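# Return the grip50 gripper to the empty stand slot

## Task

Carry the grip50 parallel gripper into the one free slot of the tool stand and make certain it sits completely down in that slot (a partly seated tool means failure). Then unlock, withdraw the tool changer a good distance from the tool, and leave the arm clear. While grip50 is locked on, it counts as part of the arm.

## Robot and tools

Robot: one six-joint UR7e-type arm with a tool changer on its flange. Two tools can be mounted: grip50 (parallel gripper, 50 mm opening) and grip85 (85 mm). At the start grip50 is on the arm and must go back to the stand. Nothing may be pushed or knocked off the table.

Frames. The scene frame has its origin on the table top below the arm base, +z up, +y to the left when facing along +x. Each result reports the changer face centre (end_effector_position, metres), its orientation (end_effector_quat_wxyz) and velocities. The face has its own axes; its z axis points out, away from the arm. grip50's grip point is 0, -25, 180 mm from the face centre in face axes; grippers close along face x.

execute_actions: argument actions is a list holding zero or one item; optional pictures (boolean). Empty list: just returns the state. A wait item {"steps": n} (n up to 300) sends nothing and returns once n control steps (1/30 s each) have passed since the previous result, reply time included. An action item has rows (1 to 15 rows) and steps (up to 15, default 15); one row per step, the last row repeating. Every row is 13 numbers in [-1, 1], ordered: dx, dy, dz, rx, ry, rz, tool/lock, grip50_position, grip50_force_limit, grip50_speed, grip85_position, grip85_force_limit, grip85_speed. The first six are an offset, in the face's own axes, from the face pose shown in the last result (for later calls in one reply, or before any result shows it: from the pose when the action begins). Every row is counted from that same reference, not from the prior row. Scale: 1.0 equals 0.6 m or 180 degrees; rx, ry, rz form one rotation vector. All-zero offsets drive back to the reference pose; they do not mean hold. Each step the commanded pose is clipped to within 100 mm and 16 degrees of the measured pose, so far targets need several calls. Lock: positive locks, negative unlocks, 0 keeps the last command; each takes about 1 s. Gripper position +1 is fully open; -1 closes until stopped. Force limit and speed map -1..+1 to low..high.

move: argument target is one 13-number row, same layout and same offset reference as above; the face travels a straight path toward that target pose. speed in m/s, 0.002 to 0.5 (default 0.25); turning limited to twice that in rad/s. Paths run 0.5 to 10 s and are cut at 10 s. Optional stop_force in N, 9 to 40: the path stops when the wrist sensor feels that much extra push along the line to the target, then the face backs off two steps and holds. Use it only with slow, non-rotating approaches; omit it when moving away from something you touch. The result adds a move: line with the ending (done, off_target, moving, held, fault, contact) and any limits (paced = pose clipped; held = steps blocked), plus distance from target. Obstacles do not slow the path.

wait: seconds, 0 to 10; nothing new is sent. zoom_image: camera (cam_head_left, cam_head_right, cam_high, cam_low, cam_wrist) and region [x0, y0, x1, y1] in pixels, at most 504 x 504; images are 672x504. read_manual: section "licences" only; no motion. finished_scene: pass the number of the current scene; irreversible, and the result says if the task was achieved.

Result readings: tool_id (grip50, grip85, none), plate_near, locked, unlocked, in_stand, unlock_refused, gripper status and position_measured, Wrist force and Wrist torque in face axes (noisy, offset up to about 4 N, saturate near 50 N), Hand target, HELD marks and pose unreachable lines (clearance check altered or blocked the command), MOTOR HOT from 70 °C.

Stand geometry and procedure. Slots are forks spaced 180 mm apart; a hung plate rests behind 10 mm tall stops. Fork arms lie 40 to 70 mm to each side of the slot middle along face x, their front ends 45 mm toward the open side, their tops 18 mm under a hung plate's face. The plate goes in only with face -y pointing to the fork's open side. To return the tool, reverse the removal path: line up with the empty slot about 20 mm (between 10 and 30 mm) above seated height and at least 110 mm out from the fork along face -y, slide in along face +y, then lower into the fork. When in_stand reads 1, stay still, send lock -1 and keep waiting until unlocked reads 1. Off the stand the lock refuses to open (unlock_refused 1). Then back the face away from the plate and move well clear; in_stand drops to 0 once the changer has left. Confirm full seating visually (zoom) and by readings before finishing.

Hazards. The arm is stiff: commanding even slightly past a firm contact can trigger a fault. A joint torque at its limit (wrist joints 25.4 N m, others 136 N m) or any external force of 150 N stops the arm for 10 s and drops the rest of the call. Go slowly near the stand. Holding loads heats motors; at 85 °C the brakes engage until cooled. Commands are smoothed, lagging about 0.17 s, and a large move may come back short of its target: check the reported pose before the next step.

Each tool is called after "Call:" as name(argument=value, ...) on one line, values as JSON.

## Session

Call:
execute_actions(actions=[])

Scene clock: 0.00 s of 6000.00 s.
end_effector_position=(+0.1217, +0.0478, +0.3983) locked=0 unlocked=1 plate_near=0 in_stand=0 unlock_refused=0 tool_id=none grip50_position_measured=n/a grip50_object_status=n/a grip85_position_measured=n/a grip85_object_status=n/a end_effector_quat_wxyz=(+0.073, +0.756, -0.650, -0.041) end_effector_velocity=(-0.000, -0.000, -0.001) end_effector_angular_velocity=(+0.001, +0.002, +0.002)
Joint positions: [-0.732 -2.664  2.214 -1.036 -1.707  0.713]
Joint velocities: [-0.    -0.     0.002 -0.    -0.001 -0.002]
Wrist force (N, on the end effector, along its own x y z axes, offset not removed): no reading
Wrist torque (N m, same axes, about the end effector's origin, offset not removed): no reading
Hand target: +0.122, +0.048, +0.398; +0.073, +0.756, -0.650, -0.041

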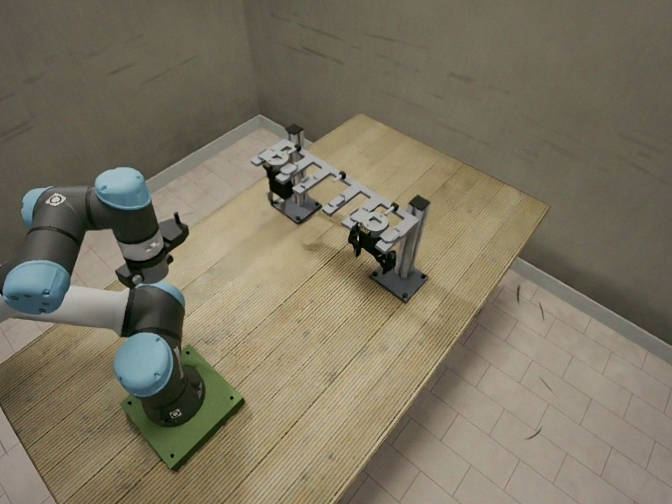

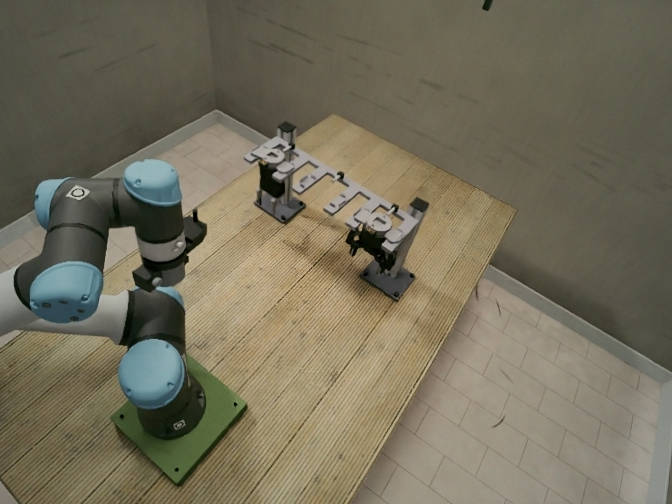

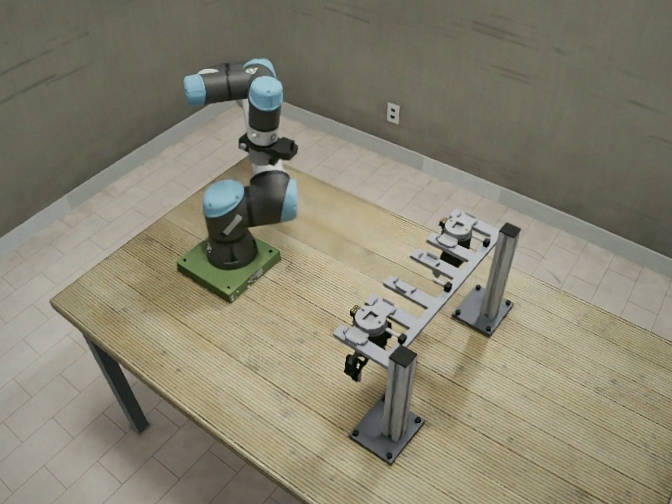

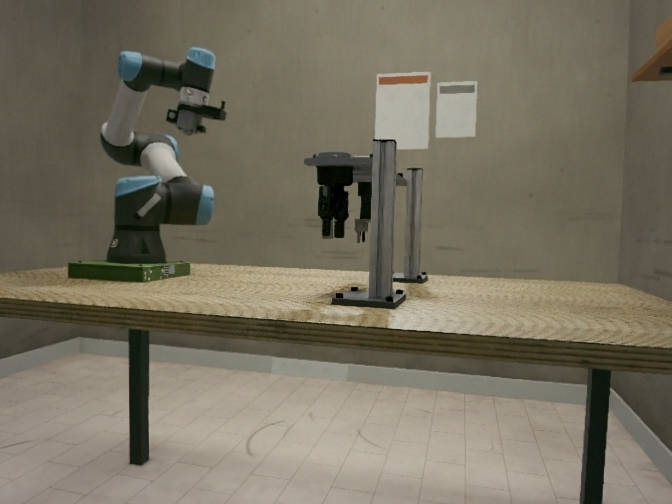

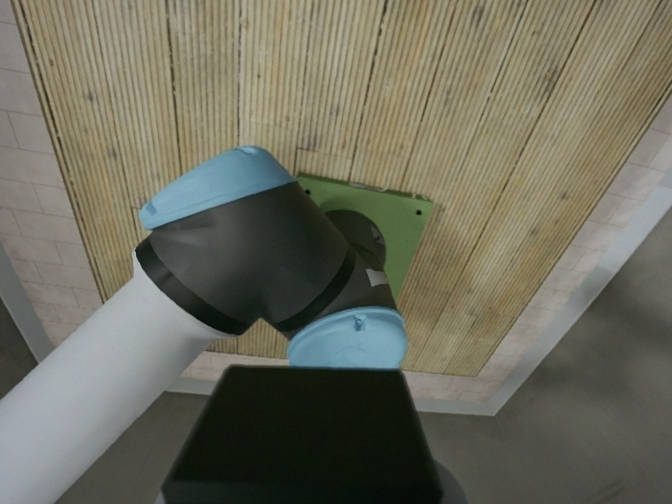

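Call:
move(target=[-0.152,-0.845,-0.081,0.0231,0.0754,-0.934,0,1,0,0,1,0,0], speed=0.5)

Call:
zoom_image(camera="cam_wrist", region=[150,200,510,470])

Scene clock: 6.47 s of 6000.00 s.
end_effector_position=(+0.6101, +0.2135, +0.3593) locked=0 unlocked=1 plate_near=0 in_stand=0 unlock_refused=0 tool_id=none grip50_position_measured=n/a grip50_object_status=n/a grip85_position_measured=n/a grip85_object_status=n/a end_effector_quat_wxyz=(-0.000, +0.724, +0.690, -0.000) end_effector_velocity=(+0.002, +0.001, -0.000) end_effector_angular_velocity=(+0.001, +0.003, +0.014)
Joint positions: [ 0.103 -1.225  1.42  -1.771 -1.562 -1.4  ]
Joint velocities: [ 0.001  0.007 -0.01   0.006  0.001 -0.013]
Wrist force (N, on the end effector, along its own x y z axes, offset not removed): [-1.9 -0.5 -1.1]
Wrist torque (N m, same axes, about the end effector's origin, offset not removed): [-0.04 0.21 -0.02]
Hand target: +0.610, +0.214, +0.359; -0.000, +0.724, +0.690, -0.001
Off the commanded pose: 0.001 m, 0 deg.
move: done

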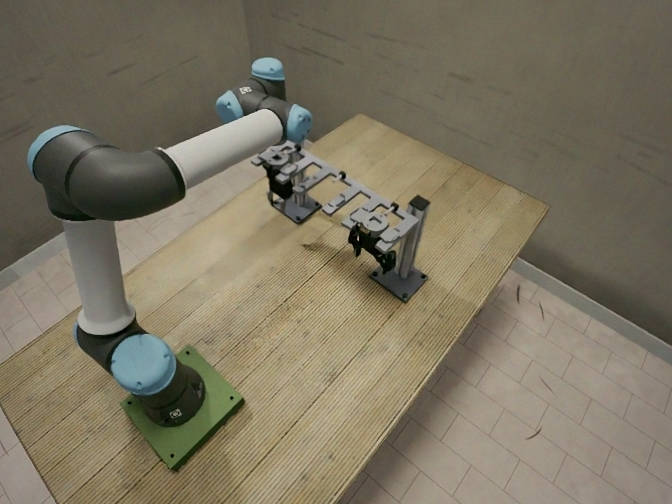

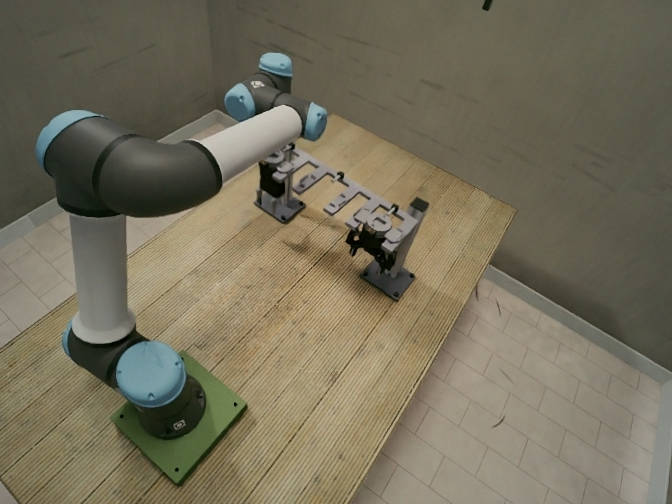

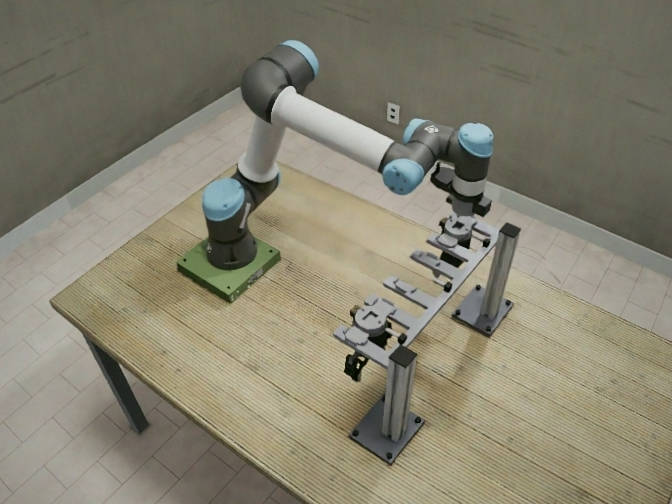

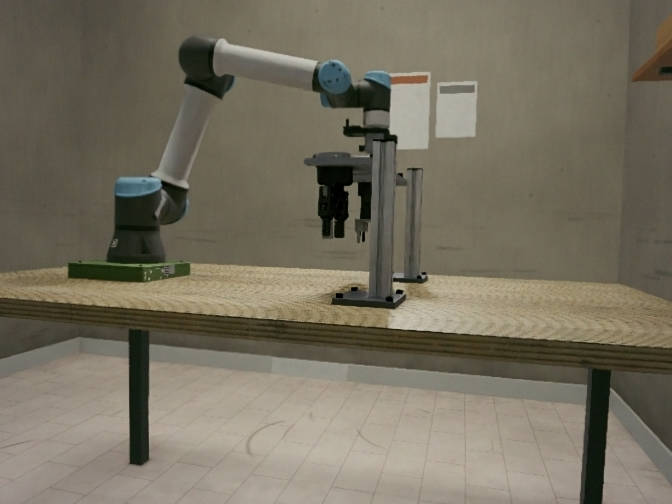

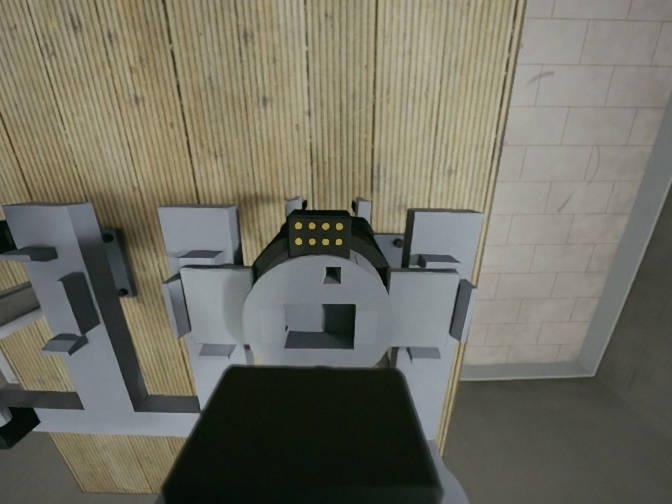

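Region (150, 200, 510, 470) of cam_wrist's 672x504 image, scaled by 1.400, with more detail than that image has; it fills the top 378 rows of this view, and the rest is white.

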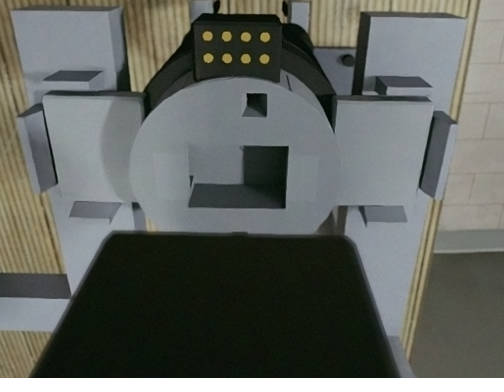

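Call:
move(target=[-0.0065,-0.0152,0.064,0,0,0,0,1,0,0,1,0,0], speed=0.1)

Call:
zoom_image(camera="cam_wrist", region=[190,230,442,419])

Call:
zoom_image(camera="cam_wrist", region=[215,340,415,400])

Scene clock: 9.00 s of 6000.00 s.
end_effector_position=(+0.6009, +0.2101, +0.3212) locked=0 unlocked=1 plate_near=0 in_stand=0 unlock_refused=0 tool_id=none grip50_position_measured=n/a grip50_object_status=n/a grip85_position_measured=n/a grip85_object_status=n/a end_effector_quat_wxyz=(-0.000, +0.724, +0.690, -0.000) end_effector_velocity=(-0.000, -0.000, -0.002) end_effector_angular_velocity=(-0.000, -0.001, -0.002)
Joint positions: [ 0.1   -1.226  1.521 -1.871 -1.562 -1.403]
Joint velocities: [ 0.     0.     0.005 -0.006 -0.     0.002]
Wrist force (N, on the end effector, along its own x y z axes, offset not removed): [0.3 -1.9 -1.4]
Wrist torque (N m, same axes, about the end effector's origin, offset not removed): [-0.05 0.03 -0.07]
Hand target: +0.601, +0.210, +0.321; -0.000, +0.724, +0.690, -0.000
Off the commanded pose: 0.000 m, 0 deg.
move: done

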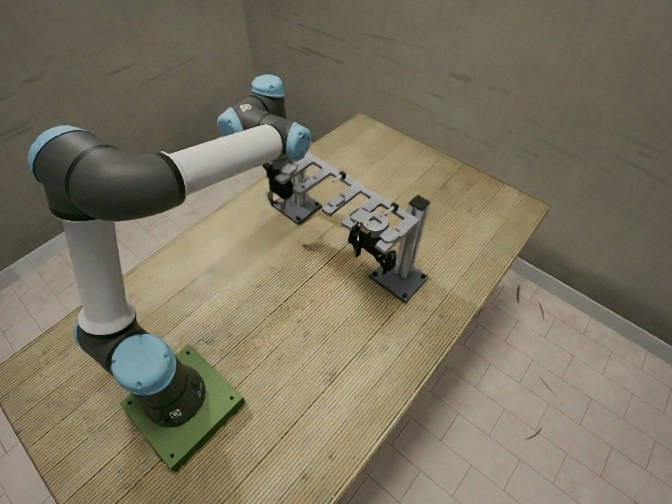

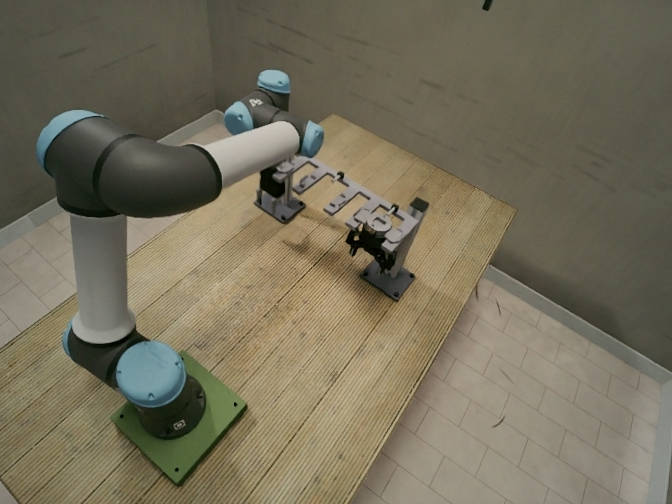

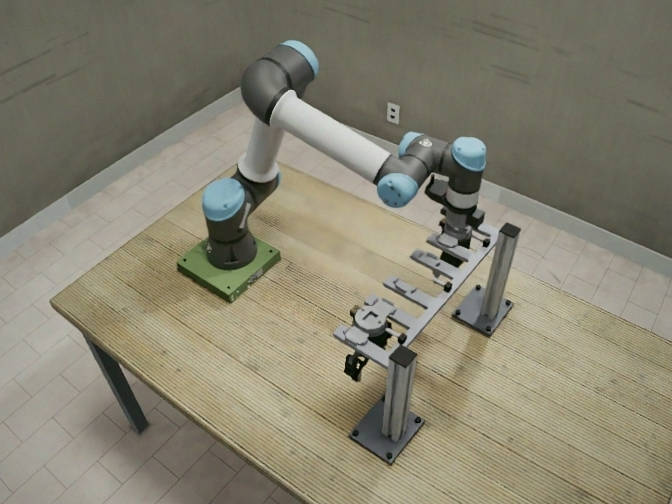

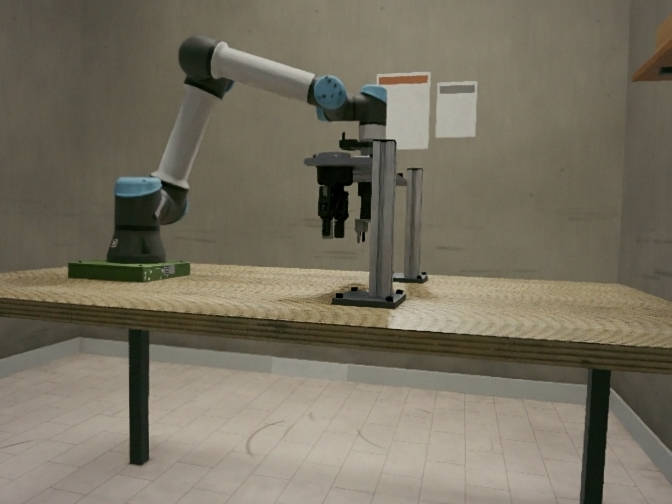

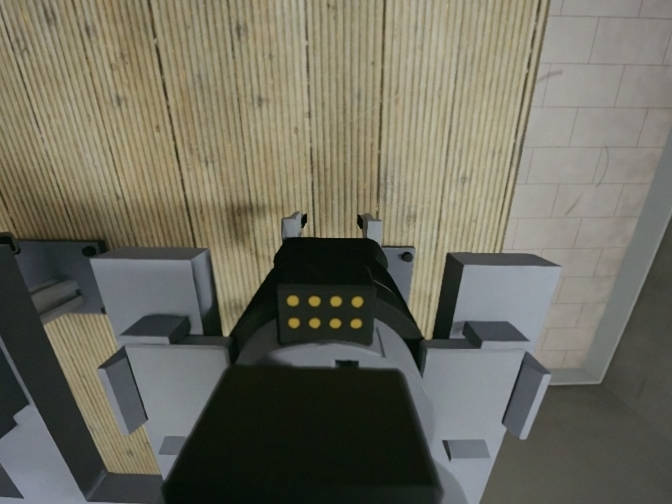

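Region (190, 230, 442, 419) of cam_wrist's 672x504 image, scaled by 2.000, with more detail than that image has; it fills the top 378 rows of this view, and the rest is white.

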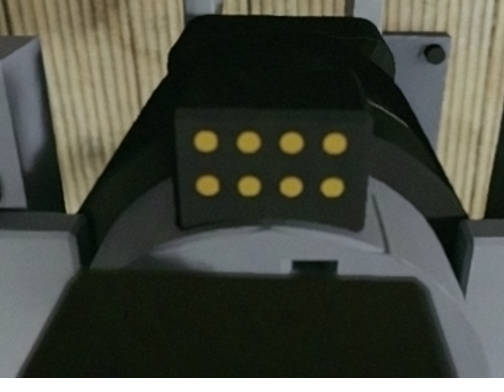

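Region (215, 340, 415, 400) of cam_wrist's 672x504 image, scaled by 2.520, with more detail than that image has; it fills the top 151 rows of this view, and the rest is white.

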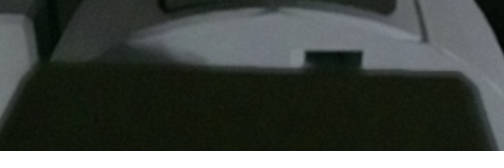

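Call:
move(target=[0.0018,0.0002,0.0125,0,0,-0.0044,0,1,0,0,1,0,0], speed=0.03)

Call:
move(target=[0,0,0.028,0,0,0,0,1,0,0,1,0,0], speed=0.004, stop_force=12)

Scene clock: 11.10 s of 6000.00 s.
end_effector_position=(+0.6011, +0.2111, +0.3140) locked=0 unlocked=1 plate_near=0 in_stand=0 unlock_refused=0 tool_id=none grip50_position_measured=n/a grip50_object_status=n/a grip85_position_measured=n/a grip85_object_status=n/a end_effector_quat_wxyz=(-0.000, +0.720, +0.694, -0.000) end_effector_velocity=(-0.000, -0.001, -0.004) end_effector_angular_velocity=(-0.001, +0.003, +0.003)
Joint positions: [ 0.101 -1.22   1.531 -1.888 -1.562 -1.415]
Joint velocities: [-0.001  0.002  0.006 -0.005 -0.001 -0.004]
Wrist force (N, on the end effector, along its own x y z axes, offset not removed): [-2.5 -1.0 0.3]
Wrist torque (N m, same axes, about the end effector's origin, offset not removed): [-0.02 0.08 -0.04]
Hand target: +0.601, +0.211, +0.314; -0.000, +0.719, +0.695, -0.000
Off the commanded pose: 0.000 m, 0 deg.
move: done

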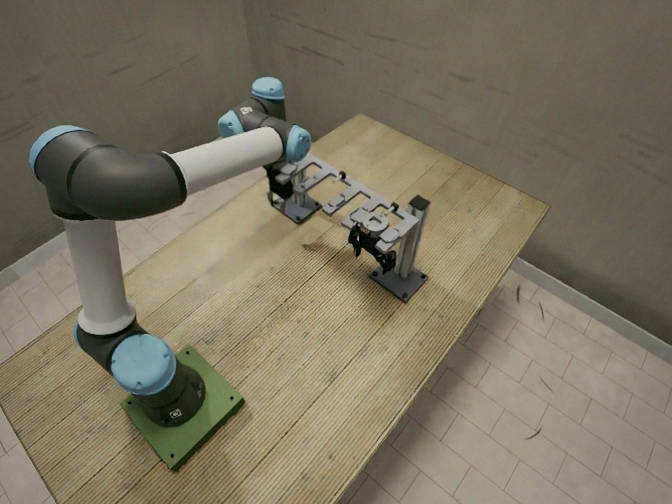

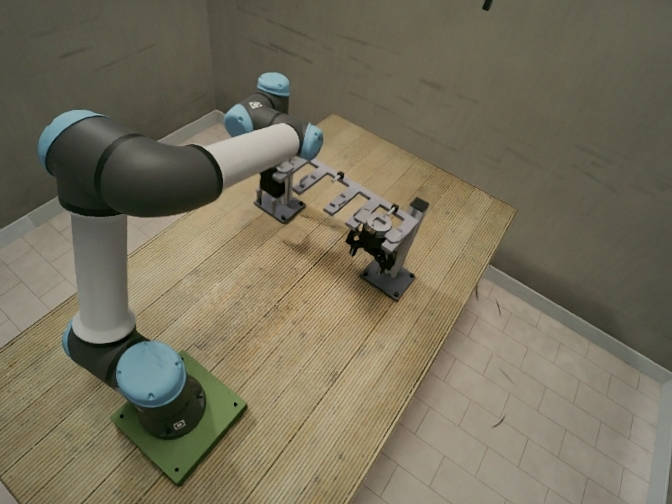

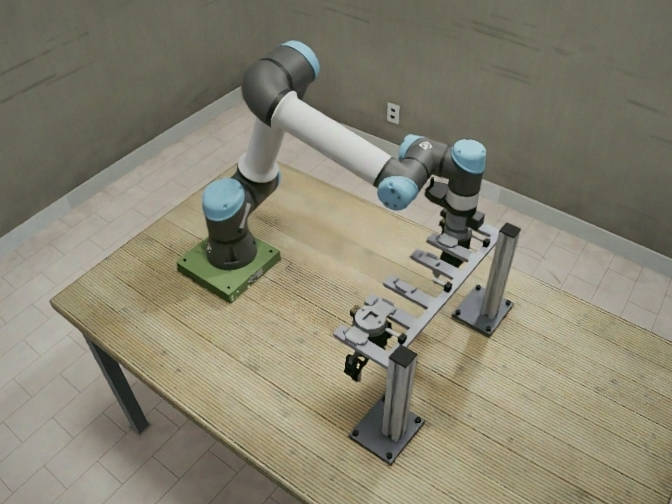

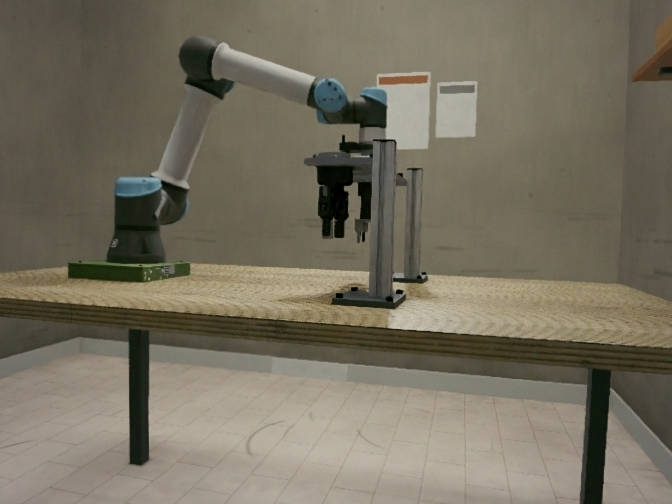

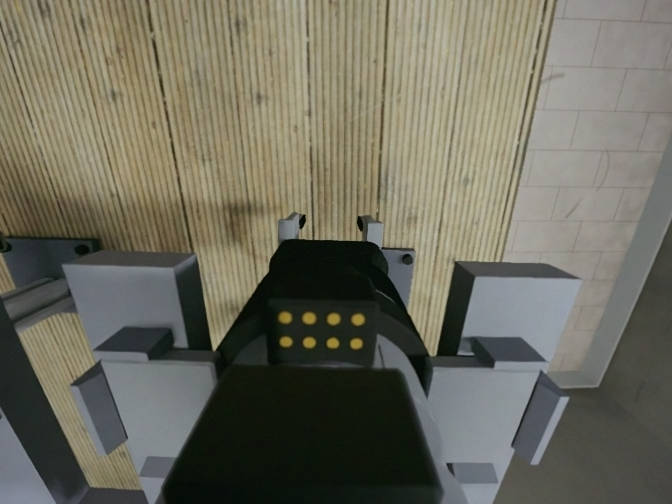

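Scene clock: 14.77 s of 6000.00 s.
end_effector_position=(+0.6011, +0.2111, +0.3009) locked=0 unlocked=1 plate_near=1 in_stand=1 unlock_refused=0 tool_id=none grip50_position_measured=n/a grip50_object_status=n/a grip85_position_measured=n/a grip85_object_status=n/a end_effector_quat_wxyz=(-0.000, +0.720, +0.694, -0.000) end_effector_velocity=(-0.000, +0.001, +0.001) end_effector_angular_velocity=(+0.000, +0.002, +0.002)
Joint positions: [ 0.102 -1.209  1.552 -1.92  -1.562 -1.415]
Joint velocities: [ 0.001  0.    -0.003  0.005  0.    -0.001]
Wrist force (N, on the end effector, along its own x y z axes, offset not removed): [0.7 4.9 -29.8]
Wrist torque (N m, same axes, about the end effector's origin, offset not removed): [-0.61 0.73 0.06]
Hand target: +0.601, +0.211, +0.301; -0.000, +0.720, +0.694, -0.000
Off the commanded pose: 0.004 m, 0 deg.
move: contact

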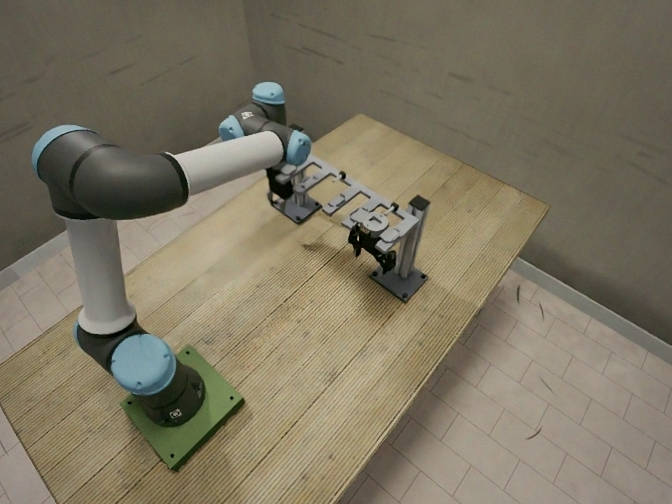

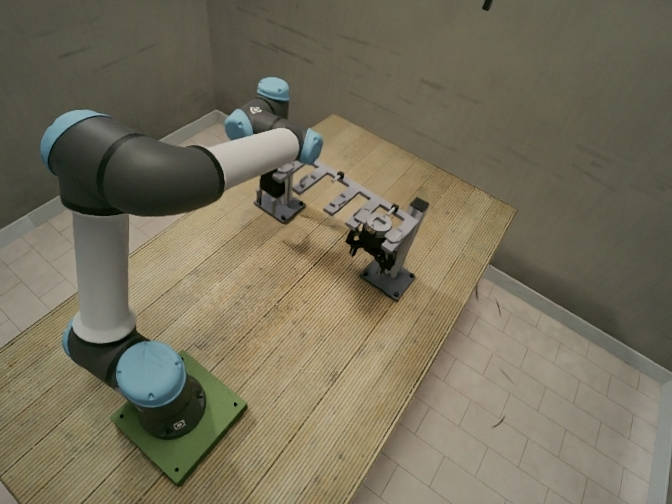

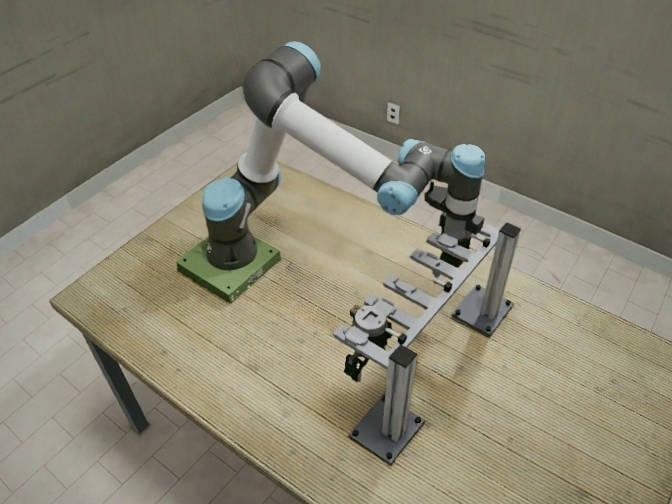

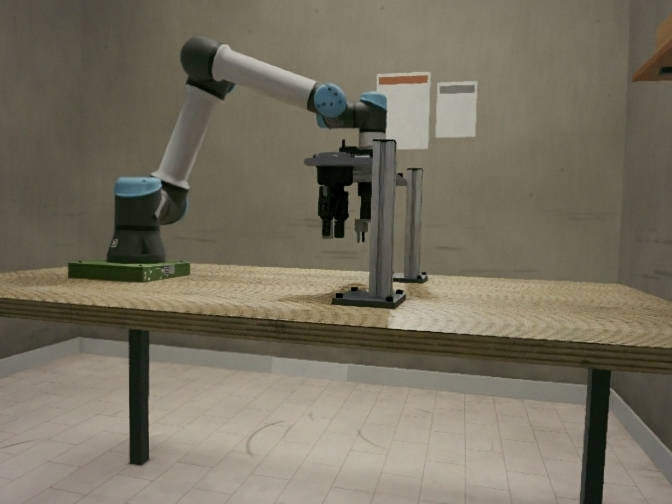

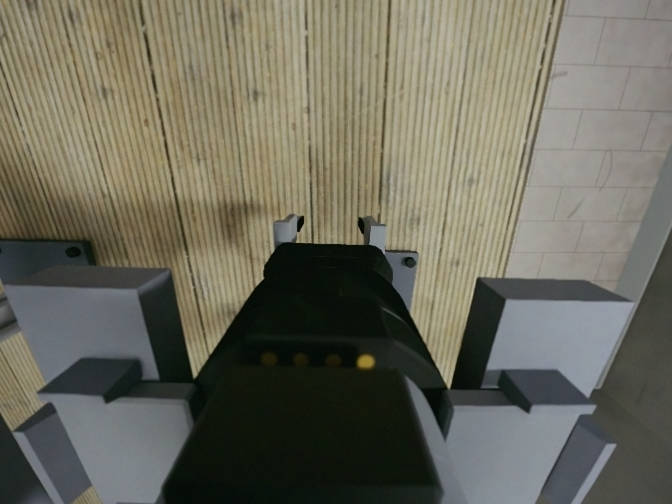

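Call:
execute_actions(actions=[{"rows":[[0,0,-0.0006,0,0,0,1,1,0,0,1,0,0]],"steps":15}], pictures=false)

Call:
execute_actions(actions=[{"steps":20}], pictures=false)

Scene clock: 16.03 s of 6000.00 s.
end_effector_position=(+0.6011, +0.2111, +0.3012) locked=0 unlocked=0 plate_near=1 in_stand=1 unlock_refused=0 tool_id=none grip50_position_measured=n/a grip50_object_status=n/a grip85_position_measured=n/a grip85_object_status=n/a end_effector_quat_wxyz=(-0.000, +0.720, +0.694, -0.000) end_effector_velocity=(-0.000, +0.000, -0.001) end_effector_angular_velocity=(+0.001, +0.002, -0.001)
Joint positions: [ 0.102 -1.21   1.552 -1.919 -1.562 -1.415]
Joint velocities: [0.    0.    0.001 0.001 0.001 0.001]
Wrist force (N, on the end effector, along its own x y z axes, offset not removed): [1.1 2.8 -10.0]
Wrist torque (N m, same axes, about the end effector's origin, offset not removed): [-0.22 0.14 -0.09]
Hand target: +0.601, +0.211, +0.301; -0.000, +0.720, +0.694, -0.000
Off the commanded pose: 0.000 m, 0 deg.
Steps of this call (steps 1 to 23: nothing new was sent; steps 24 to 38: all 15 steps of this action). Readings (end_effector_position | what the end effector reports):
24: (+0.6011, +0.2111, +0.3012) | locked=0 unlocked=0 plate_near=1 in_stand=1 unlock_refused=0 tool_id=none grip50_position_measured=n/a grip50_object_status=n/a grip85_position_measured=n/a grip85_object_status=n/a
25: (+0.6011, +0.2111, +0.3012) | locked=0 unlocked=0 plate_near=1 in_stand=1 unlock_refused=0 tool_id=none grip50_position_measured=n/a grip50_object_status=n/a grip85_position_measured=n/a grip85_object_status=n/a
27: (+0.6011, +0.2111, +0.3012) | locked=0 unlocked=0 plate_near=1 in_stand=1 unlock_refused=0 tool_id=none grip50_position_measured=n/a grip50_object_status=n/a grip85_position_measured=n/a grip85_object_status=n/a
31: (+0.6011, +0.2111, +0.3012) | locked=0 unlocked=0 plate_near=1 in_stand=1 unlock_refused=0 tool_id=none grip50_position_measured=n/a grip50_object_status=n/a grip85_position_measured=n/a grip85_object_status=n/a
38: the state above

Scene clock: 16.70 s of 6000.00 s.
end_effector_position=(+0.6011, +0.2111, +0.3013) locked=1 unlocked=0 plate_near=1 in_stand=1 unlock_refused=0 tool_id=grip50 grip50_position_measured=n/a grip50_object_status=n/a grip85_position_measured=n/a grip85_object_status=n/a end_effector_quat_wxyz=(-0.000, +0.720, +0.694, -0.000) end_effector_velocity=(-0.000, -0.001, -0.001) end_effector_angular_velocity=(-0.001, +0.001, -0.000)
Joint positions: [ 0.102 -1.21   1.552 -1.919 -1.562 -1.415]
Joint velocities: [-0.     0.     0.001 -0.    -0.001  0.   ]
Wrist force (N, on the end effector, along its own x y z axes, offset not removed): [-0.8 0.6 -20.2]
Wrist torque (N m, same axes, about the end effector's origin, offset not removed): [-0.41 1.34 -0.14]
Hand target: +0.601, +0.211, +0.301; -0.000, +0.720, +0.694, -0.000
Off the commanded pose: 0.000 m, 0 deg.
Steps of this call (steps 1 to 20: nothing new was sent). Readings (end_effector_position | what the end effector reports):
1: (+0.6011, +0.2111, +0.3012) | locked=0 unlocked=0 plate_near=1 in_stand=1 unlock_refused=0 tool_id=none grip50_position_measured=n/a grip50_object_status=n/a grip85_position_measured=n/a grip85_object_status=n/a
2: (+0.6011, +0.2111, +0.3012) | locked=0 unlocked=0 plate_near=1 in_stand=1 unlock_refused=0 tool_id=none grip50_position_measured=n/a grip50_object_status=n/a grip85_position_measured=n/a grip85_object_status=n/a
4: (+0.6011, +0.2111, +0.3012) | locked=0 unlocked=0 plate_near=1 in_stand=1 unlock_refused=0 tool_id=none grip50_position_measured=n/a grip50_object_status=n/a grip85_position_measured=n/a grip85_object_status=n/a
8: (+0.6011, +0.2111, +0.3012) | locked=0 unlocked=0 plate_near=1 in_stand=1 unlock_refused=0 tool_id=none grip50_position_measured=n/a grip50_object_status=n/a grip85_position_measured=n/a grip85_object_status=n/a
20: the state above


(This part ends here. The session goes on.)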